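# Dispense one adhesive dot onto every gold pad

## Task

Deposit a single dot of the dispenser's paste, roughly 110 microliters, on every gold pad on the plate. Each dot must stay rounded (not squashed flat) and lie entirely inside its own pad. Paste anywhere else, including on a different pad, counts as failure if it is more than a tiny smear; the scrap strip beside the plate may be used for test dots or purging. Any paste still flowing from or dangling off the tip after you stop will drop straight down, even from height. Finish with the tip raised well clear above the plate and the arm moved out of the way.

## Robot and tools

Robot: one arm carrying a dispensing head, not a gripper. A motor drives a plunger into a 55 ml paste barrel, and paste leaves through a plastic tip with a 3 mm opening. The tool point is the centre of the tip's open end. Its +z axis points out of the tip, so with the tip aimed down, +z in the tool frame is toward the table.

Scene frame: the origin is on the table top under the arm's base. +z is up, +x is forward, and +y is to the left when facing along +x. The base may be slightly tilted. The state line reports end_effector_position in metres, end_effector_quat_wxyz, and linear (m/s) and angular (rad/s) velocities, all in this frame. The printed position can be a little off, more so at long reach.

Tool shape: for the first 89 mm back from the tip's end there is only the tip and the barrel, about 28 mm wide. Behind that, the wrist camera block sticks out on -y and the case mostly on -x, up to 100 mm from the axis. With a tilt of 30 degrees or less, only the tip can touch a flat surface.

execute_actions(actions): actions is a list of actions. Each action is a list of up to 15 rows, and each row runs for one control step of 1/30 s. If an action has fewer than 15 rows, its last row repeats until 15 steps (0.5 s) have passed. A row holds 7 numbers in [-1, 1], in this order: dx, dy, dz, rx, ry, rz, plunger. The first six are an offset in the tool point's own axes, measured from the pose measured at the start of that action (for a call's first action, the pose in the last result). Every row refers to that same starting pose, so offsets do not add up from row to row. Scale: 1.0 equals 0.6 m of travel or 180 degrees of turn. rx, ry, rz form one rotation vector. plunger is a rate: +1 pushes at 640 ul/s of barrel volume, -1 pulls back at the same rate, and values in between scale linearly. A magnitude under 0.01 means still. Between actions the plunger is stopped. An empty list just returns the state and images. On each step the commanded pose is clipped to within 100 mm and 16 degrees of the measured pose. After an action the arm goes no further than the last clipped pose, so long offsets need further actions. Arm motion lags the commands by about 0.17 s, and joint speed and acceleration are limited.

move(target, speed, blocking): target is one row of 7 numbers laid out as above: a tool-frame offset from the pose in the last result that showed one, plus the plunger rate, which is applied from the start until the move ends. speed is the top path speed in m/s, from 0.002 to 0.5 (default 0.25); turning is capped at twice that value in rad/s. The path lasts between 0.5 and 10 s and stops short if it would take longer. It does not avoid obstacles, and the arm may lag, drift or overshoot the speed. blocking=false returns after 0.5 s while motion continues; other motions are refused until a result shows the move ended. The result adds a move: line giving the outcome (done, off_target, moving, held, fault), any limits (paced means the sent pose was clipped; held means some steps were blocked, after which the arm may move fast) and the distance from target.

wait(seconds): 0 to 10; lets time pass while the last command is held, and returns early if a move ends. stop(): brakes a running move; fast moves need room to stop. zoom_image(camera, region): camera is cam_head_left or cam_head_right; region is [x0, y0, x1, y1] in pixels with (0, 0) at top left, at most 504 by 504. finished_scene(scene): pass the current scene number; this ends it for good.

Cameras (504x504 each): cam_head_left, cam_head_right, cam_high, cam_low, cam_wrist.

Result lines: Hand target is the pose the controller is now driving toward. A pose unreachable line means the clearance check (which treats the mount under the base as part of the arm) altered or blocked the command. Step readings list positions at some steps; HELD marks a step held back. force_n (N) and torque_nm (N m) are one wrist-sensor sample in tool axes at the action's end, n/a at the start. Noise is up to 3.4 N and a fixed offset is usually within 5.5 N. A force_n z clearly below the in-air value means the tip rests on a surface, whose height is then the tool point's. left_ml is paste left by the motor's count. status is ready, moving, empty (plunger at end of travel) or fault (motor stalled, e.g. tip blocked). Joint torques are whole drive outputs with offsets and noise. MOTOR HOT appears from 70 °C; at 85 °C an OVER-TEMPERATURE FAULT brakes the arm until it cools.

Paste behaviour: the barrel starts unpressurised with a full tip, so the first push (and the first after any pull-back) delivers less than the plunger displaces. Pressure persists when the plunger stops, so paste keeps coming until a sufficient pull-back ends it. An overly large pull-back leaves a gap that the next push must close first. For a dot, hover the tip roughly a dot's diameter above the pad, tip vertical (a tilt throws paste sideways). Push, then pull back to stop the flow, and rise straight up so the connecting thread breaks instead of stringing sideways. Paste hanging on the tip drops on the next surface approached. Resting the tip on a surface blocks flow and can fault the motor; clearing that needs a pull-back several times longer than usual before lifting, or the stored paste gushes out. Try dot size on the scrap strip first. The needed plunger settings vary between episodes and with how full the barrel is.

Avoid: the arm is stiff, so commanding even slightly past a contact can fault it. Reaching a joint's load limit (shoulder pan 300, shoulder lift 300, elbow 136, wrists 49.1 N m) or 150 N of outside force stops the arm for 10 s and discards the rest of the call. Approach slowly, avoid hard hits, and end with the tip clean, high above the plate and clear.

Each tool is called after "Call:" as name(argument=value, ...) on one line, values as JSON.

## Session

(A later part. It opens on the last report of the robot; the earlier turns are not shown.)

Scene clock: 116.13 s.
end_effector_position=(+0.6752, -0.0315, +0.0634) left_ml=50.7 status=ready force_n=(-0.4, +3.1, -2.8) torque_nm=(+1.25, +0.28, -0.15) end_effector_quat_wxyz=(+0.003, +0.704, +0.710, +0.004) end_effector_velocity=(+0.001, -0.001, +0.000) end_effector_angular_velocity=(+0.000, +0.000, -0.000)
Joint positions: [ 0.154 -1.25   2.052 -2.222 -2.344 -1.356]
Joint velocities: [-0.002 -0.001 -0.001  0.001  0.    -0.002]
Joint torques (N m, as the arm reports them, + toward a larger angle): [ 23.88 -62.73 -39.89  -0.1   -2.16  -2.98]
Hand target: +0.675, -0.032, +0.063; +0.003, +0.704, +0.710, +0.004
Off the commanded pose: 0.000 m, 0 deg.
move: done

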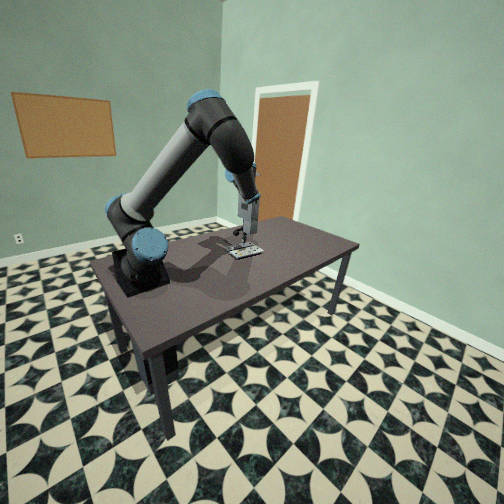

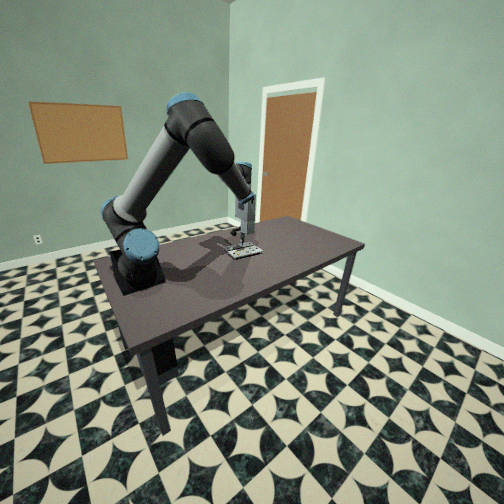

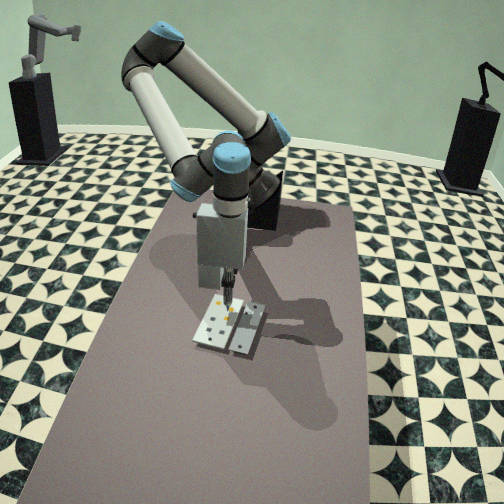

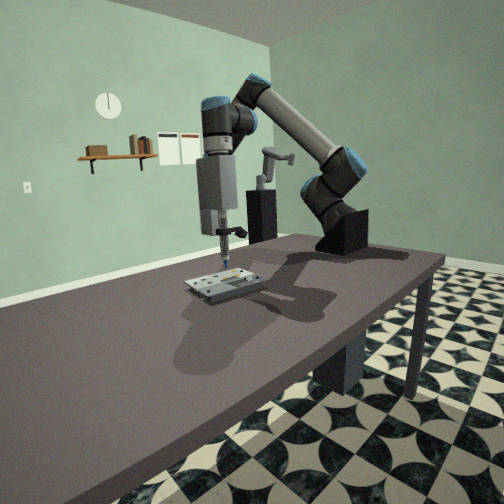

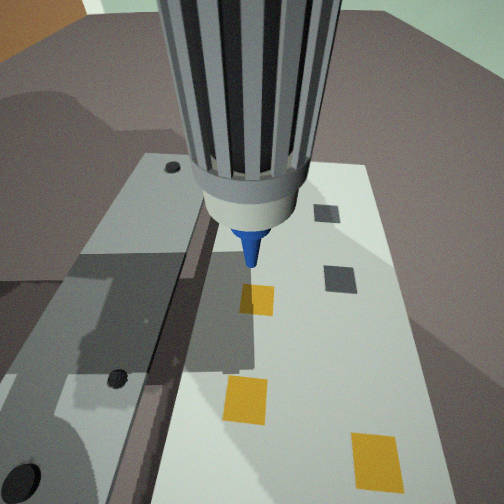

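Call:
move(target=[-0.0045,0.003,0.0475,0,0,0,0], speed=0.1)

Call:
zoom_image(camera="cam_wrist", region=[200,220,300,320])

Call:
zoom_image(camera="cam_low", region=[205,255,250,295])

Scene clock: 123.43 s.
end_effector_position=(+0.6773, -0.0342, +0.0350) left_ml=50.7 status=ready force_n=(+0.9, +1.1, -1.7) torque_nm=(+0.52, -0.20, -0.12) end_effector_quat_wxyz=(+0.003, +0.704, +0.710, +0.004) end_effector_velocity=(-0.001, +0.001, -0.001) end_effector_angular_velocity=(+0.001, +0.000, -0.000)
Joint positions: [ 0.122 -1.23   2.077 -2.298 -2.348 -1.399]
Joint velocities: [-0.001  0.001  0.002 -0.004  0.001 -0.001]
Joint torques (N m, as the arm reports them, + toward a larger angle): [ 23.21 -23.19 -11.    -6.7   -2.29  -2.85]
Hand target: +0.677, -0.034, +0.035; +0.003, +0.704, +0.710, +0.004
Off the commanded pose: 0.000 m, 0 deg.
move: done

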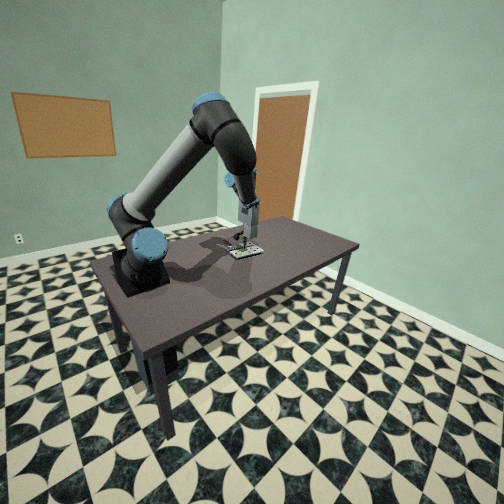

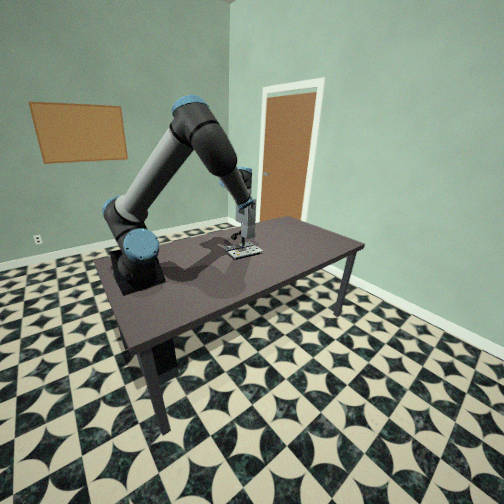

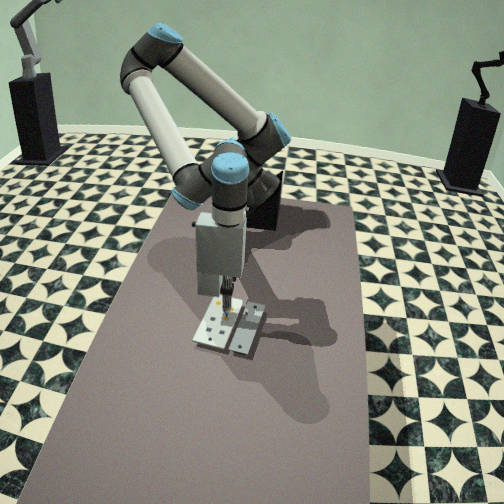

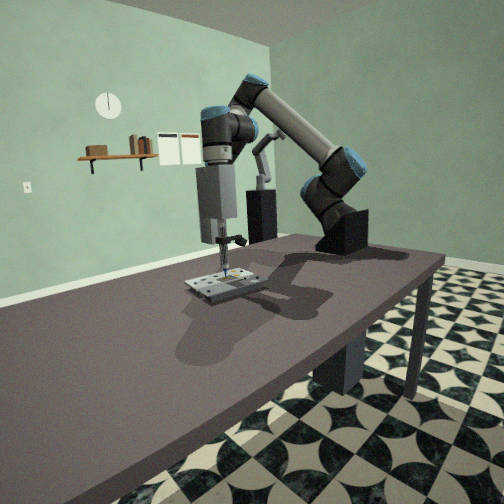

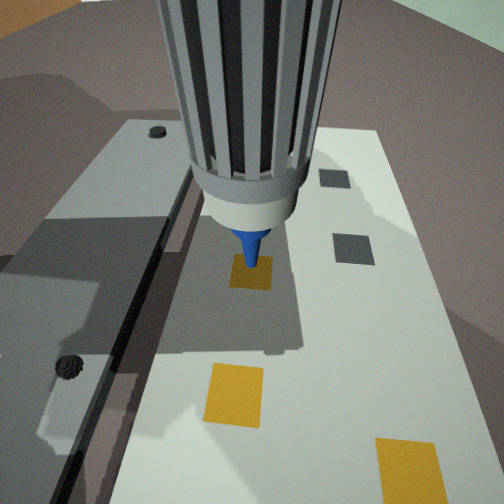

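Region (200, 220, 300, 320) of cam_wrist's 504x504 image, scaled by 5.040, with more detail than that image has.

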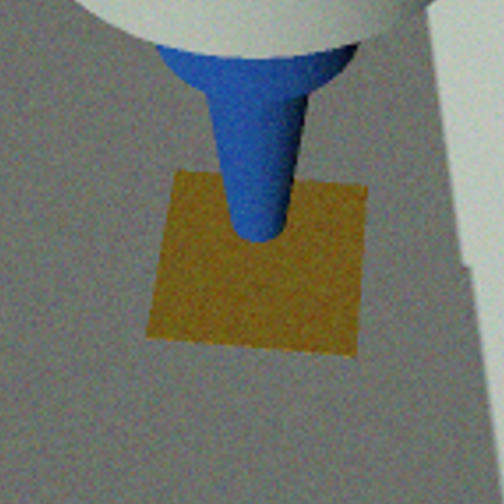

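Region (205, 255, 250, 295) of cam_low's 504x504 image, scaled by 11.200, with more detail than that image has.

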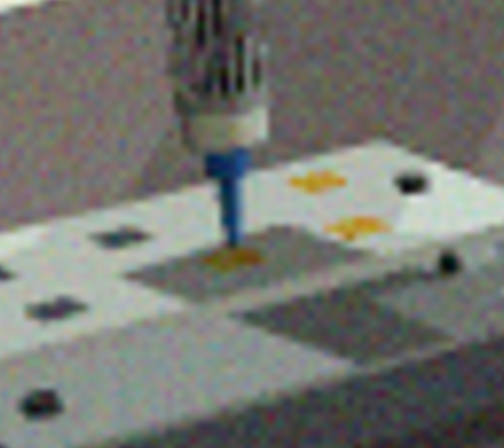

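Push 142 µl (0.445).

Call:
execute_actions(actions=[[[0,0,0,0,0,0,0.45]]])

Call:
wait(seconds=10)

Call:
wait(seconds=10)

Call:
wait(seconds=10)

Call:
zoom_image(camera="cam_wrist", region=[200,220,300,320])

Scene clock: 128.83 s.
end_effector_position=(+0.6771, -0.0342, +0.0348) left_ml=50.6 status=moving force_n=(+3.8, +2.7, -1.9) torque_nm=(+1.12, -1.22, -0.09) end_effector_quat_wxyz=(+0.003, +0.704, +0.710, +0.004) end_effector_velocity=(-0.001, +0.000, -0.000) end_effector_angular_velocity=(-0.001, +0.001, +0.001)
Joint positions: [ 0.122 -1.23   2.077 -2.298 -2.348 -1.399]
Joint velocities: [ 0.    -0.     0.     0.001 -0.    -0.   ]
Joint torques (N m, as the arm reports them, + toward a larger angle): [ 49.43 -49.74 -28.03   0.18  -1.48   2.92]
Hand target: +0.677, -0.034, +0.035; +0.003, +0.704, +0.710, +0.004
Off the commanded pose: 0.000 m, 0 deg.
Step readings (end_effector_position):
0: (+0.6773, -0.0342, +0.0349)
1: (+0.6773, -0.0342, +0.0349)
2: (+0.6773, -0.0342, +0.0349)
4: (+0.6773, -0.0342, +0.0349)
8: (+0.6772, -0.0342, +0.0348)
15: end_effector_position above

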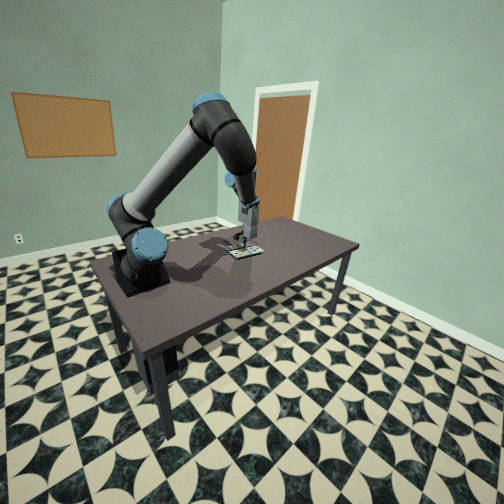

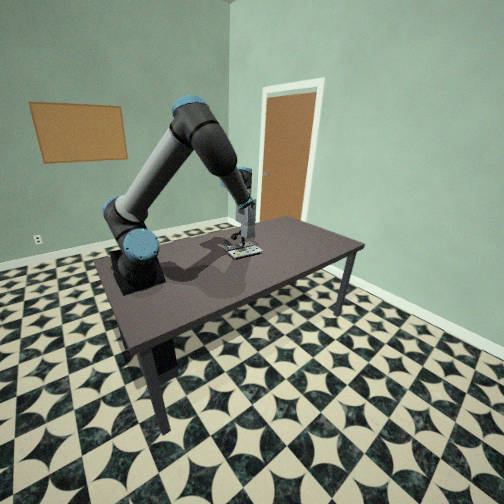

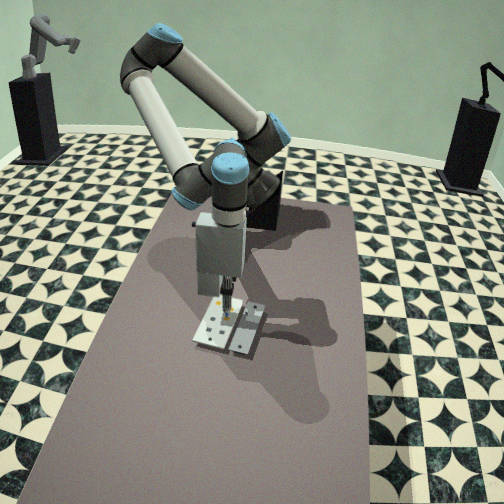

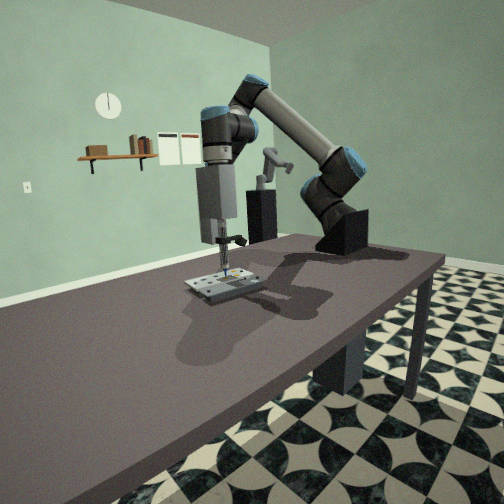

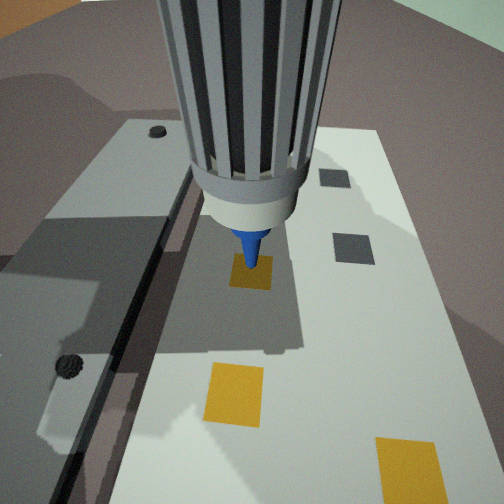

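Scene clock: 138.83 s.
end_effector_position=(+0.6773, -0.0342, +0.0350) left_ml=50.6 status=ready force_n=(+0.3, +0.7, -2.7) torque_nm=(+0.38, +0.02, -0.15) end_effector_quat_wxyz=(+0.003, +0.704, +0.710, +0.004) end_effector_velocity=(-0.001, -0.000, -0.000) end_effector_angular_velocity=(-0.001, +0.001, -0.001)
Joint positions: [ 0.122 -1.23   2.077 -2.298 -2.348 -1.399]
Joint velocities: [-0.    -0.     0.001 -0.    -0.001  0.001]
Joint torques (N m, as the arm reports them, + toward a larger angle): [ 58.47 -64.83 -38.23  -0.6    2.17   2.8 ]
Hand target: +0.677, -0.034, +0.035; +0.003, +0.704, +0.710, +0.004
Off the commanded pose: 0.000 m, 0 deg.
wait: 10.00 s; at rest by 0.20 s

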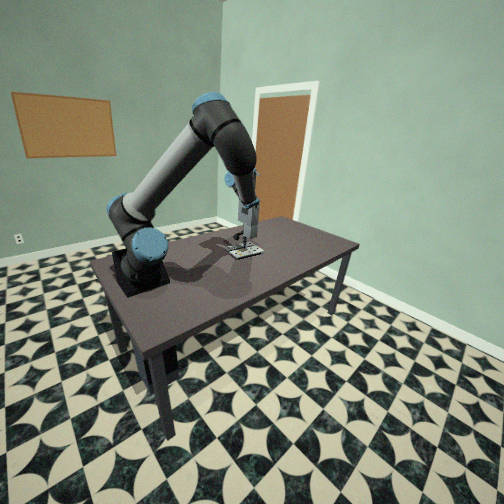

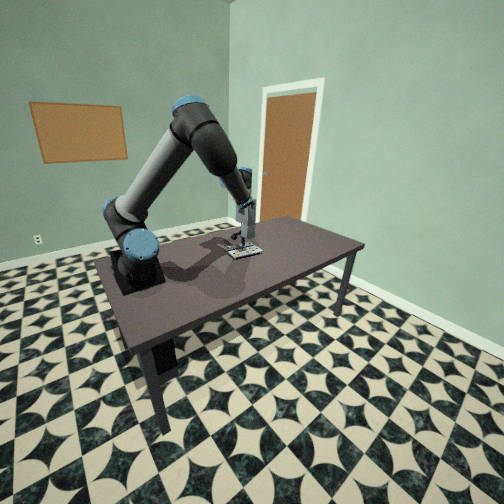

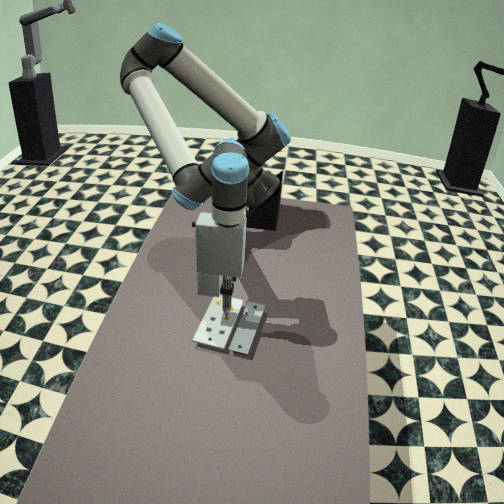

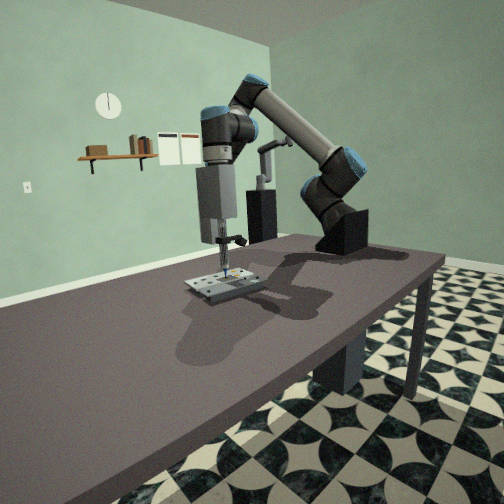

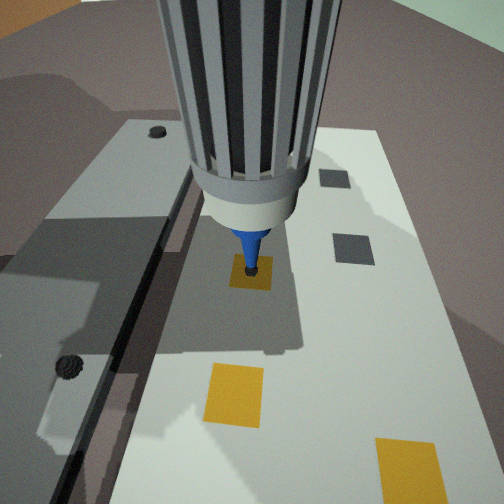

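Scene clock: 148.83 s.
end_effector_position=(+0.6773, -0.0342, +0.0350) left_ml=50.6 status=ready force_n=(+0.2, +1.5, -2.8) torque_nm=(+0.64, +0.06, -0.09) end_effector_quat_wxyz=(+0.003, +0.704, +0.710, +0.004) end_effector_velocity=(+0.001, -0.000, +0.001) end_effector_angular_velocity=(+0.001, -0.002, -0.001)
Joint positions: [ 0.122 -1.23   2.077 -2.298 -2.348 -1.399]
Joint velocities: [ 0.    -0.001 -0.001  0.     0.     0.   ]
Joint torques (N m, as the arm reports them, + toward a larger angle): [ 57.92 -63.4  -37.66  -0.97   2.25   2.42]
Hand target: +0.677, -0.034, +0.035; +0.003, +0.704, +0.710, +0.004
Off the commanded pose: 0.000 m, 0 deg.
wait: 10.00 s; at rest by 0.17 s

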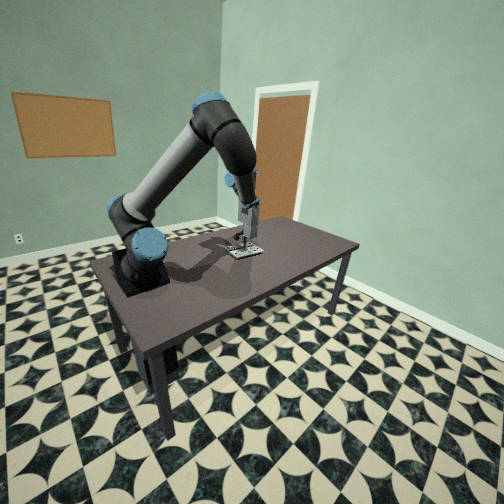

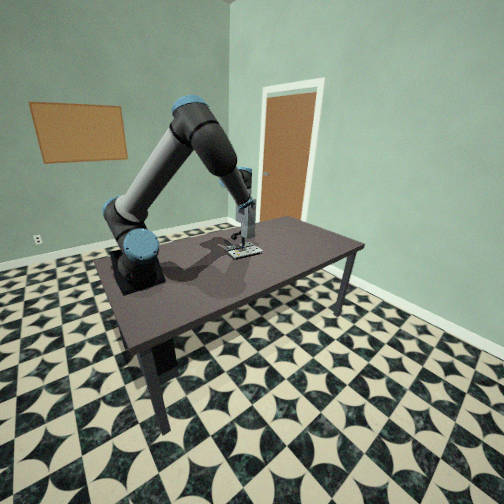

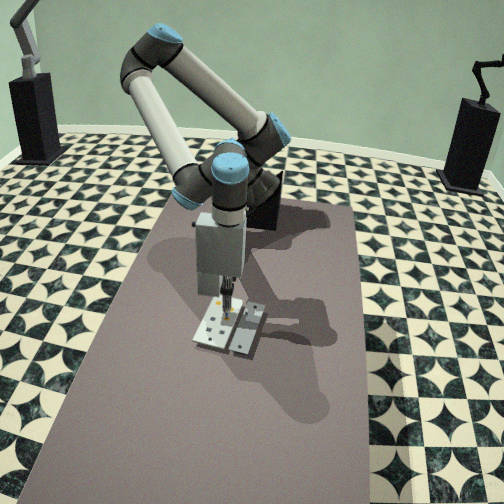

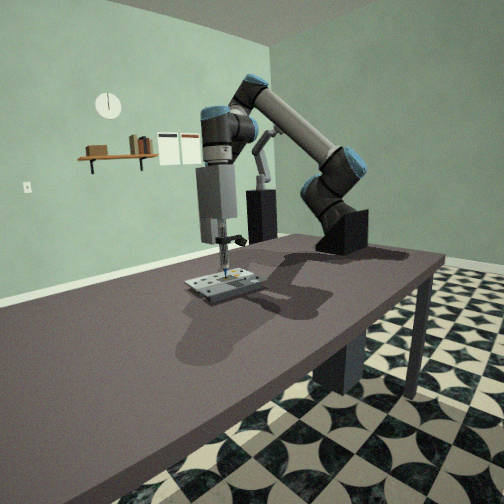

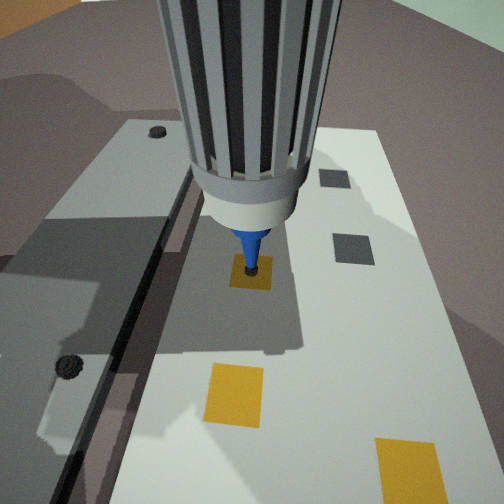

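Scene clock: 158.83 s.
end_effector_position=(+0.6773, -0.0342, +0.0350) left_ml=50.6 status=ready force_n=(+2.2, +0.0, -1.8) torque_nm=(+0.13, -0.62, -0.08) end_effector_quat_wxyz=(+0.003, +0.704, +0.710, +0.004) end_effector_velocity=(-0.001, +0.000, -0.001) end_effector_angular_velocity=(-0.001, +0.002, +0.001)
Joint positions: [ 0.122 -1.23   2.077 -2.298 -2.348 -1.399]
Joint velocities: [-0.     0.001  0.001  0.    -0.001  0.   ]
Joint torques (N m, as the arm reports them, + toward a larger angle): [ 57.01 -62.67 -36.65  -1.75   1.76   2.31]
Hand target: +0.677, -0.034, +0.035; +0.003, +0.704, +0.710, +0.004
Off the commanded pose: 0.000 m, 0 deg.
wait: 10.00 s; at rest by 0.17 s

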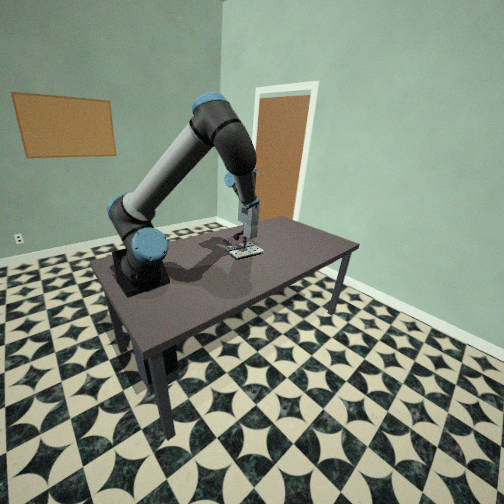

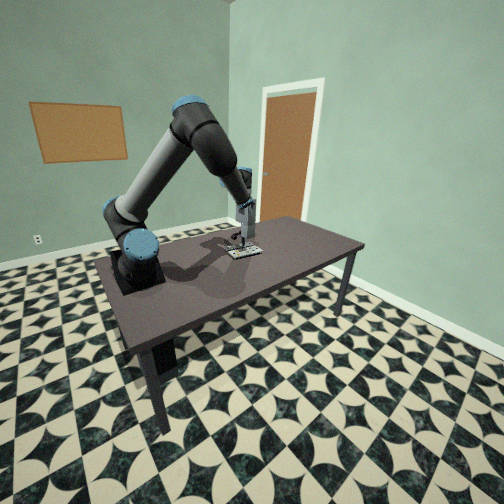

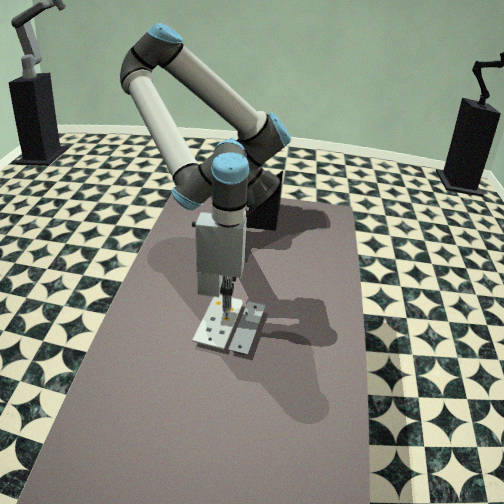

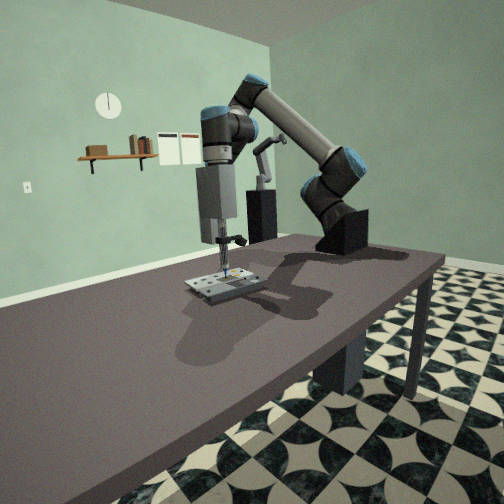

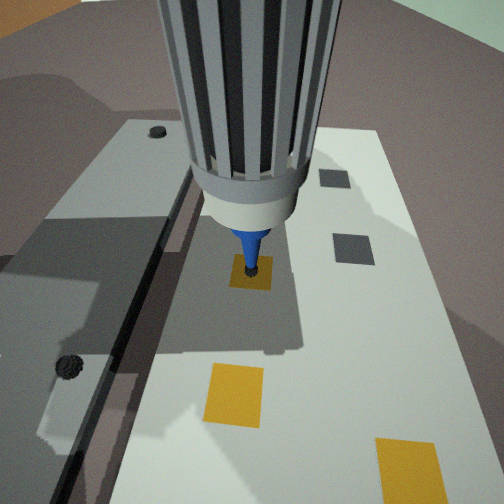

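Region (200, 220, 300, 320) of cam_wrist's 504x504 image, scaled by 5.040, with more detail than that image has.

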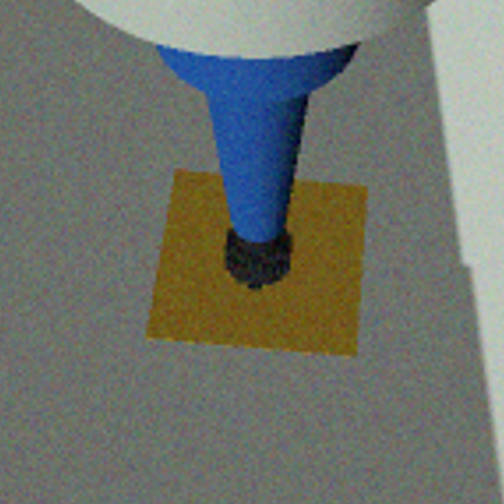

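Call:
wait(seconds=8)

Call:
execute_actions(actions=[[[0,0,0,0,0,0,-0.1],[0,0,-0.004,0,0,0,-0.1],[0,0,-0.01,0,0,0,-0.1],[0,0,-0.017,0,0,0,-0.1],[0,0,-0.024,0,0,0,-0.1],[0,0,-0.031,0,0,0,-0.1],[0,0,-0.038,0,0,0,-0.1],[0,0,-0.045,0,0,0,-0.1],[0,0,-0.05,0,0,0,-0.1]]])

Call:
zoom_image(camera="cam_wrist", region=[200,230,300,330])

Scene clock: 173.53 s.
end_effector_position=(+0.6773, -0.0342, +0.0350) left_ml=50.6 status=ready force_n=(+3.3, +0.7, -1.2) torque_nm=(+0.45, -1.04, -0.13) end_effector_quat_wxyz=(+0.003, +0.704, +0.710, +0.004) end_effector_velocity=(-0.000, -0.000, -0.000) end_effector_angular_velocity=(-0.001, -0.000, -0.000)
Joint positions: [ 0.122 -1.23   2.077 -2.298 -2.348 -1.399]
Joint velocities: [ 0.     0.     0.001 -0.001 -0.001  0.001]
Joint torques (N m, as the arm reports them, + toward a larger angle): [ 56.77 -63.15 -35.84  -2.29   1.52   2.05]
Hand target: +0.677, -0.034, +0.035; +0.003, +0.704, +0.710, +0.004
Off the commanded pose: 0.000 m, 0 deg.
wait: 8.00 s; at rest from the start

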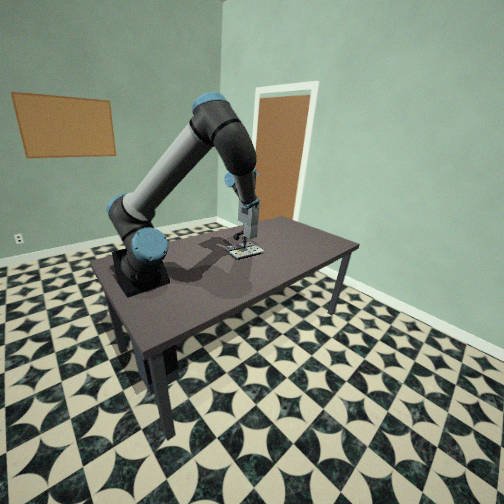

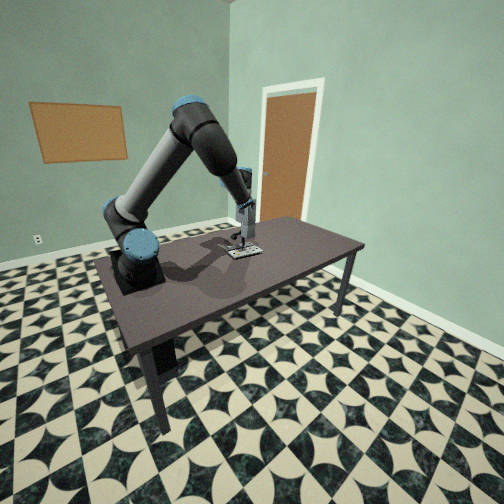

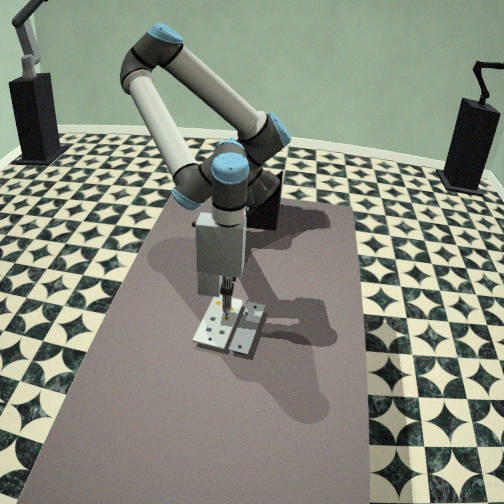

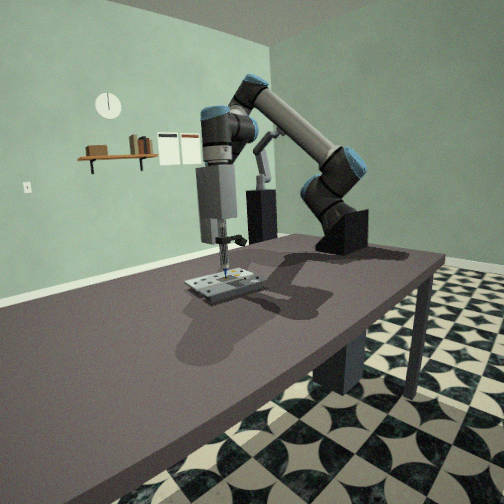

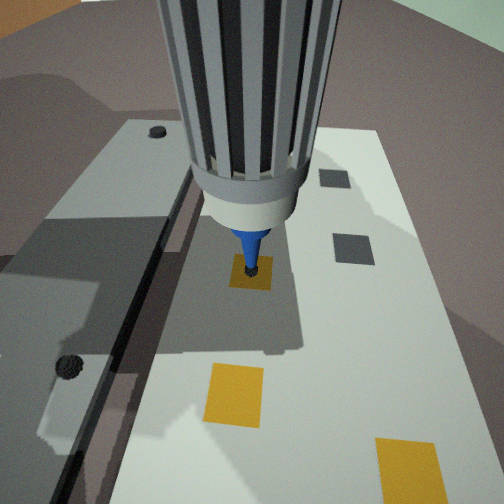

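Scene clock: 174.03 s.
end_effector_position=(+0.6770, -0.0342, +0.0636) left_ml=50.6 status=moving force_n=(+1.6, +0.0, -2.4) torque_nm=(+0.11, -0.46, -0.15) end_effector_quat_wxyz=(+0.003, +0.704, +0.710, +0.004) end_effector_velocity=(-0.001, +0.000, +0.018) end_effector_angular_velocity=(-0.002, +0.006, +0.001)
Joint positions: [ 0.151 -1.252  2.05  -2.222 -2.344 -1.36 ]
Joint velocities: [ 0.018 -0.01  -0.022  0.058  0.002  0.03 ]
Joint torques (N m, as the arm reports them, + toward a larger angle): [ 56.65 -59.71 -39.54  -0.12   2.2    2.88]
Hand target: +0.677, -0.034, +0.065; +0.003, +0.704, +0.710, +0.004
Off the commanded pose: 0.001 m, 0 deg.
Step readings (end_effector_position):
0: (+0.6773, -0.0342, +0.0350)
1: (+0.6773, -0.0342, +0.0350)
2: (+0.6773, -0.0342, +0.0350)
4: (+0.6772, -0.0342, +0.0362)
8: (+0.6773, -0.0342, +0.0472)
15: end_effector_position above

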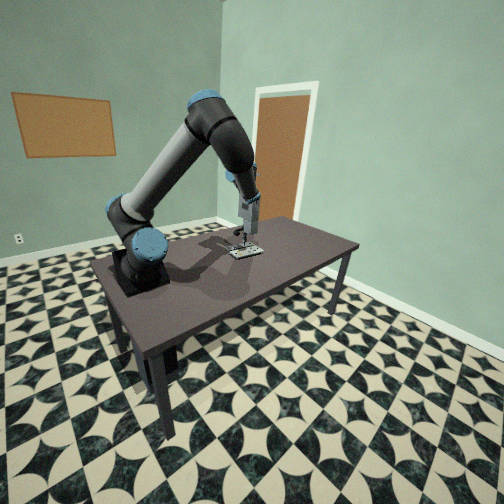

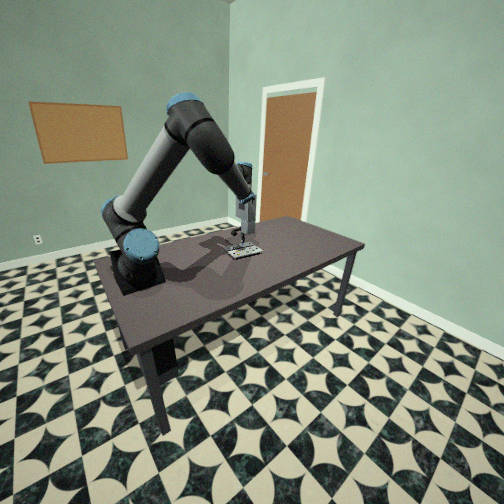

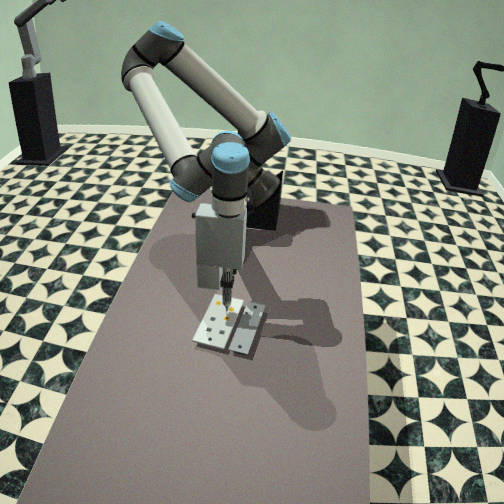

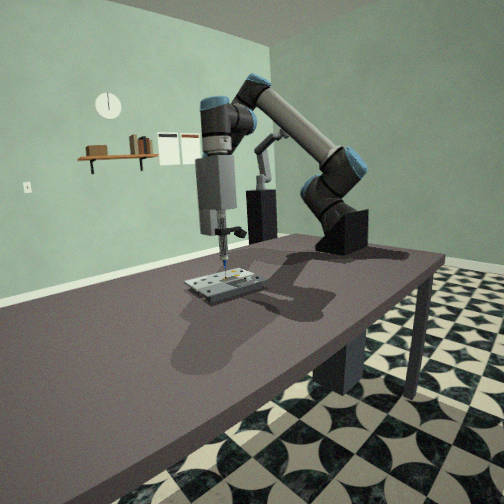

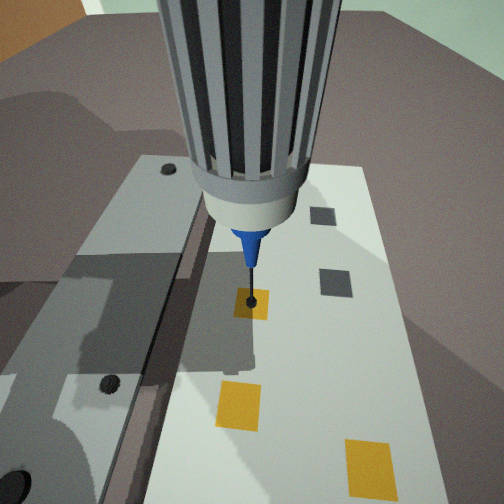

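Region (200, 230, 300, 330) of cam_wrist's 504x504 image, scaled by 5.040, with more detail than that image has.

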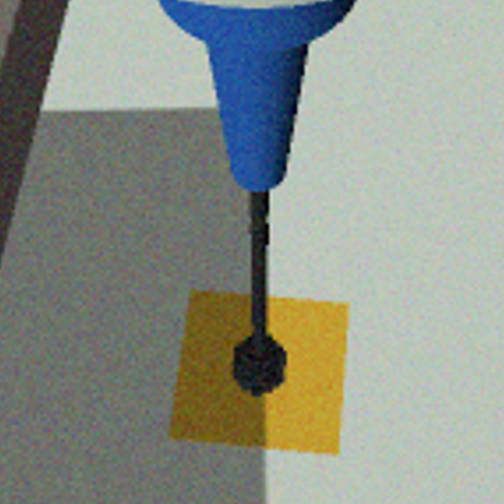

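Thread still attached; rise more.

Call:
move(target=[0,0,-0.04,0,0,0,0], speed=0.08)

Call:
zoom_image(camera="cam_wrist", region=[200,250,300,350])

Scene clock: 178.13 s.
end_effector_position=(+0.6768, -0.0342, +0.0875) left_ml=50.6 status=ready force_n=(+2.0, +1.5, -1.5) torque_nm=(+0.76, -0.63, -0.10) end_effector_quat_wxyz=(+0.003, +0.704, +0.710, +0.004) end_effector_velocity=(-0.000, +0.000, +0.001) end_effector_angular_velocity=(+0.000, +0.001, -0.000)
Joint positions: [ 0.174 -1.268  2.025 -2.159 -2.341 -1.328]
Joint velocities: [ 0.001 -0.    -0.002  0.004  0.001  0.003]
Joint torques (N m, as the arm reports them, + toward a larger angle): [ 56.88 -61.87 -41.21   0.05   2.49   2.89]
Hand target: +0.677, -0.034, +0.088; +0.003, +0.704, +0.710, +0.004
Off the commanded pose: 0.000 m, 0 deg.
move: done

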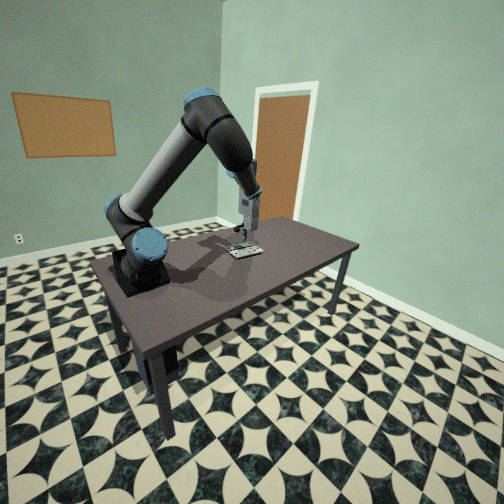

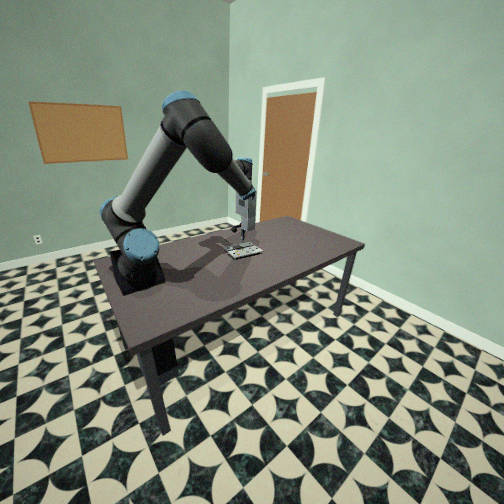

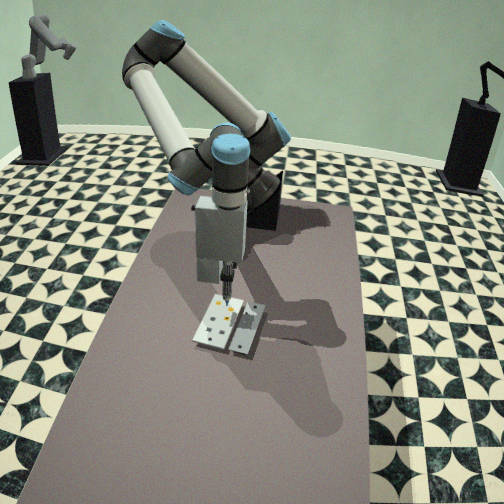

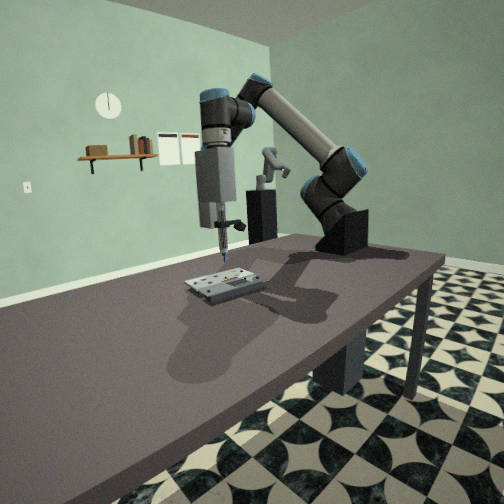

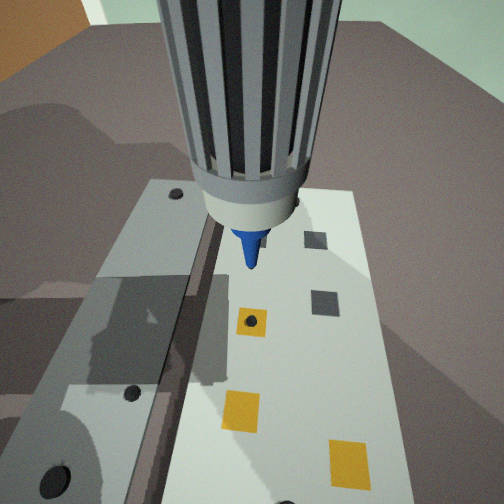

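Region (200, 250, 300, 350) of cam_wrist's 504x504 image, scaled by 5.040, with more detail than that image has.

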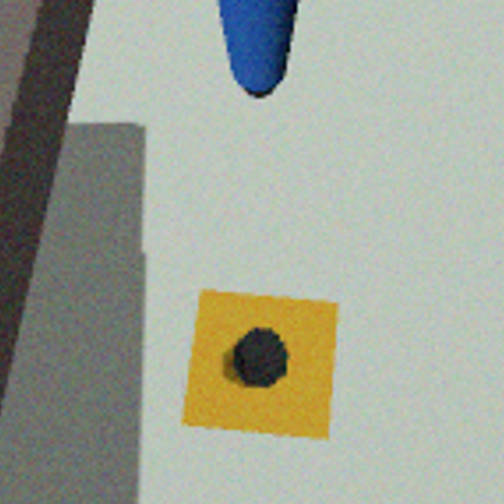

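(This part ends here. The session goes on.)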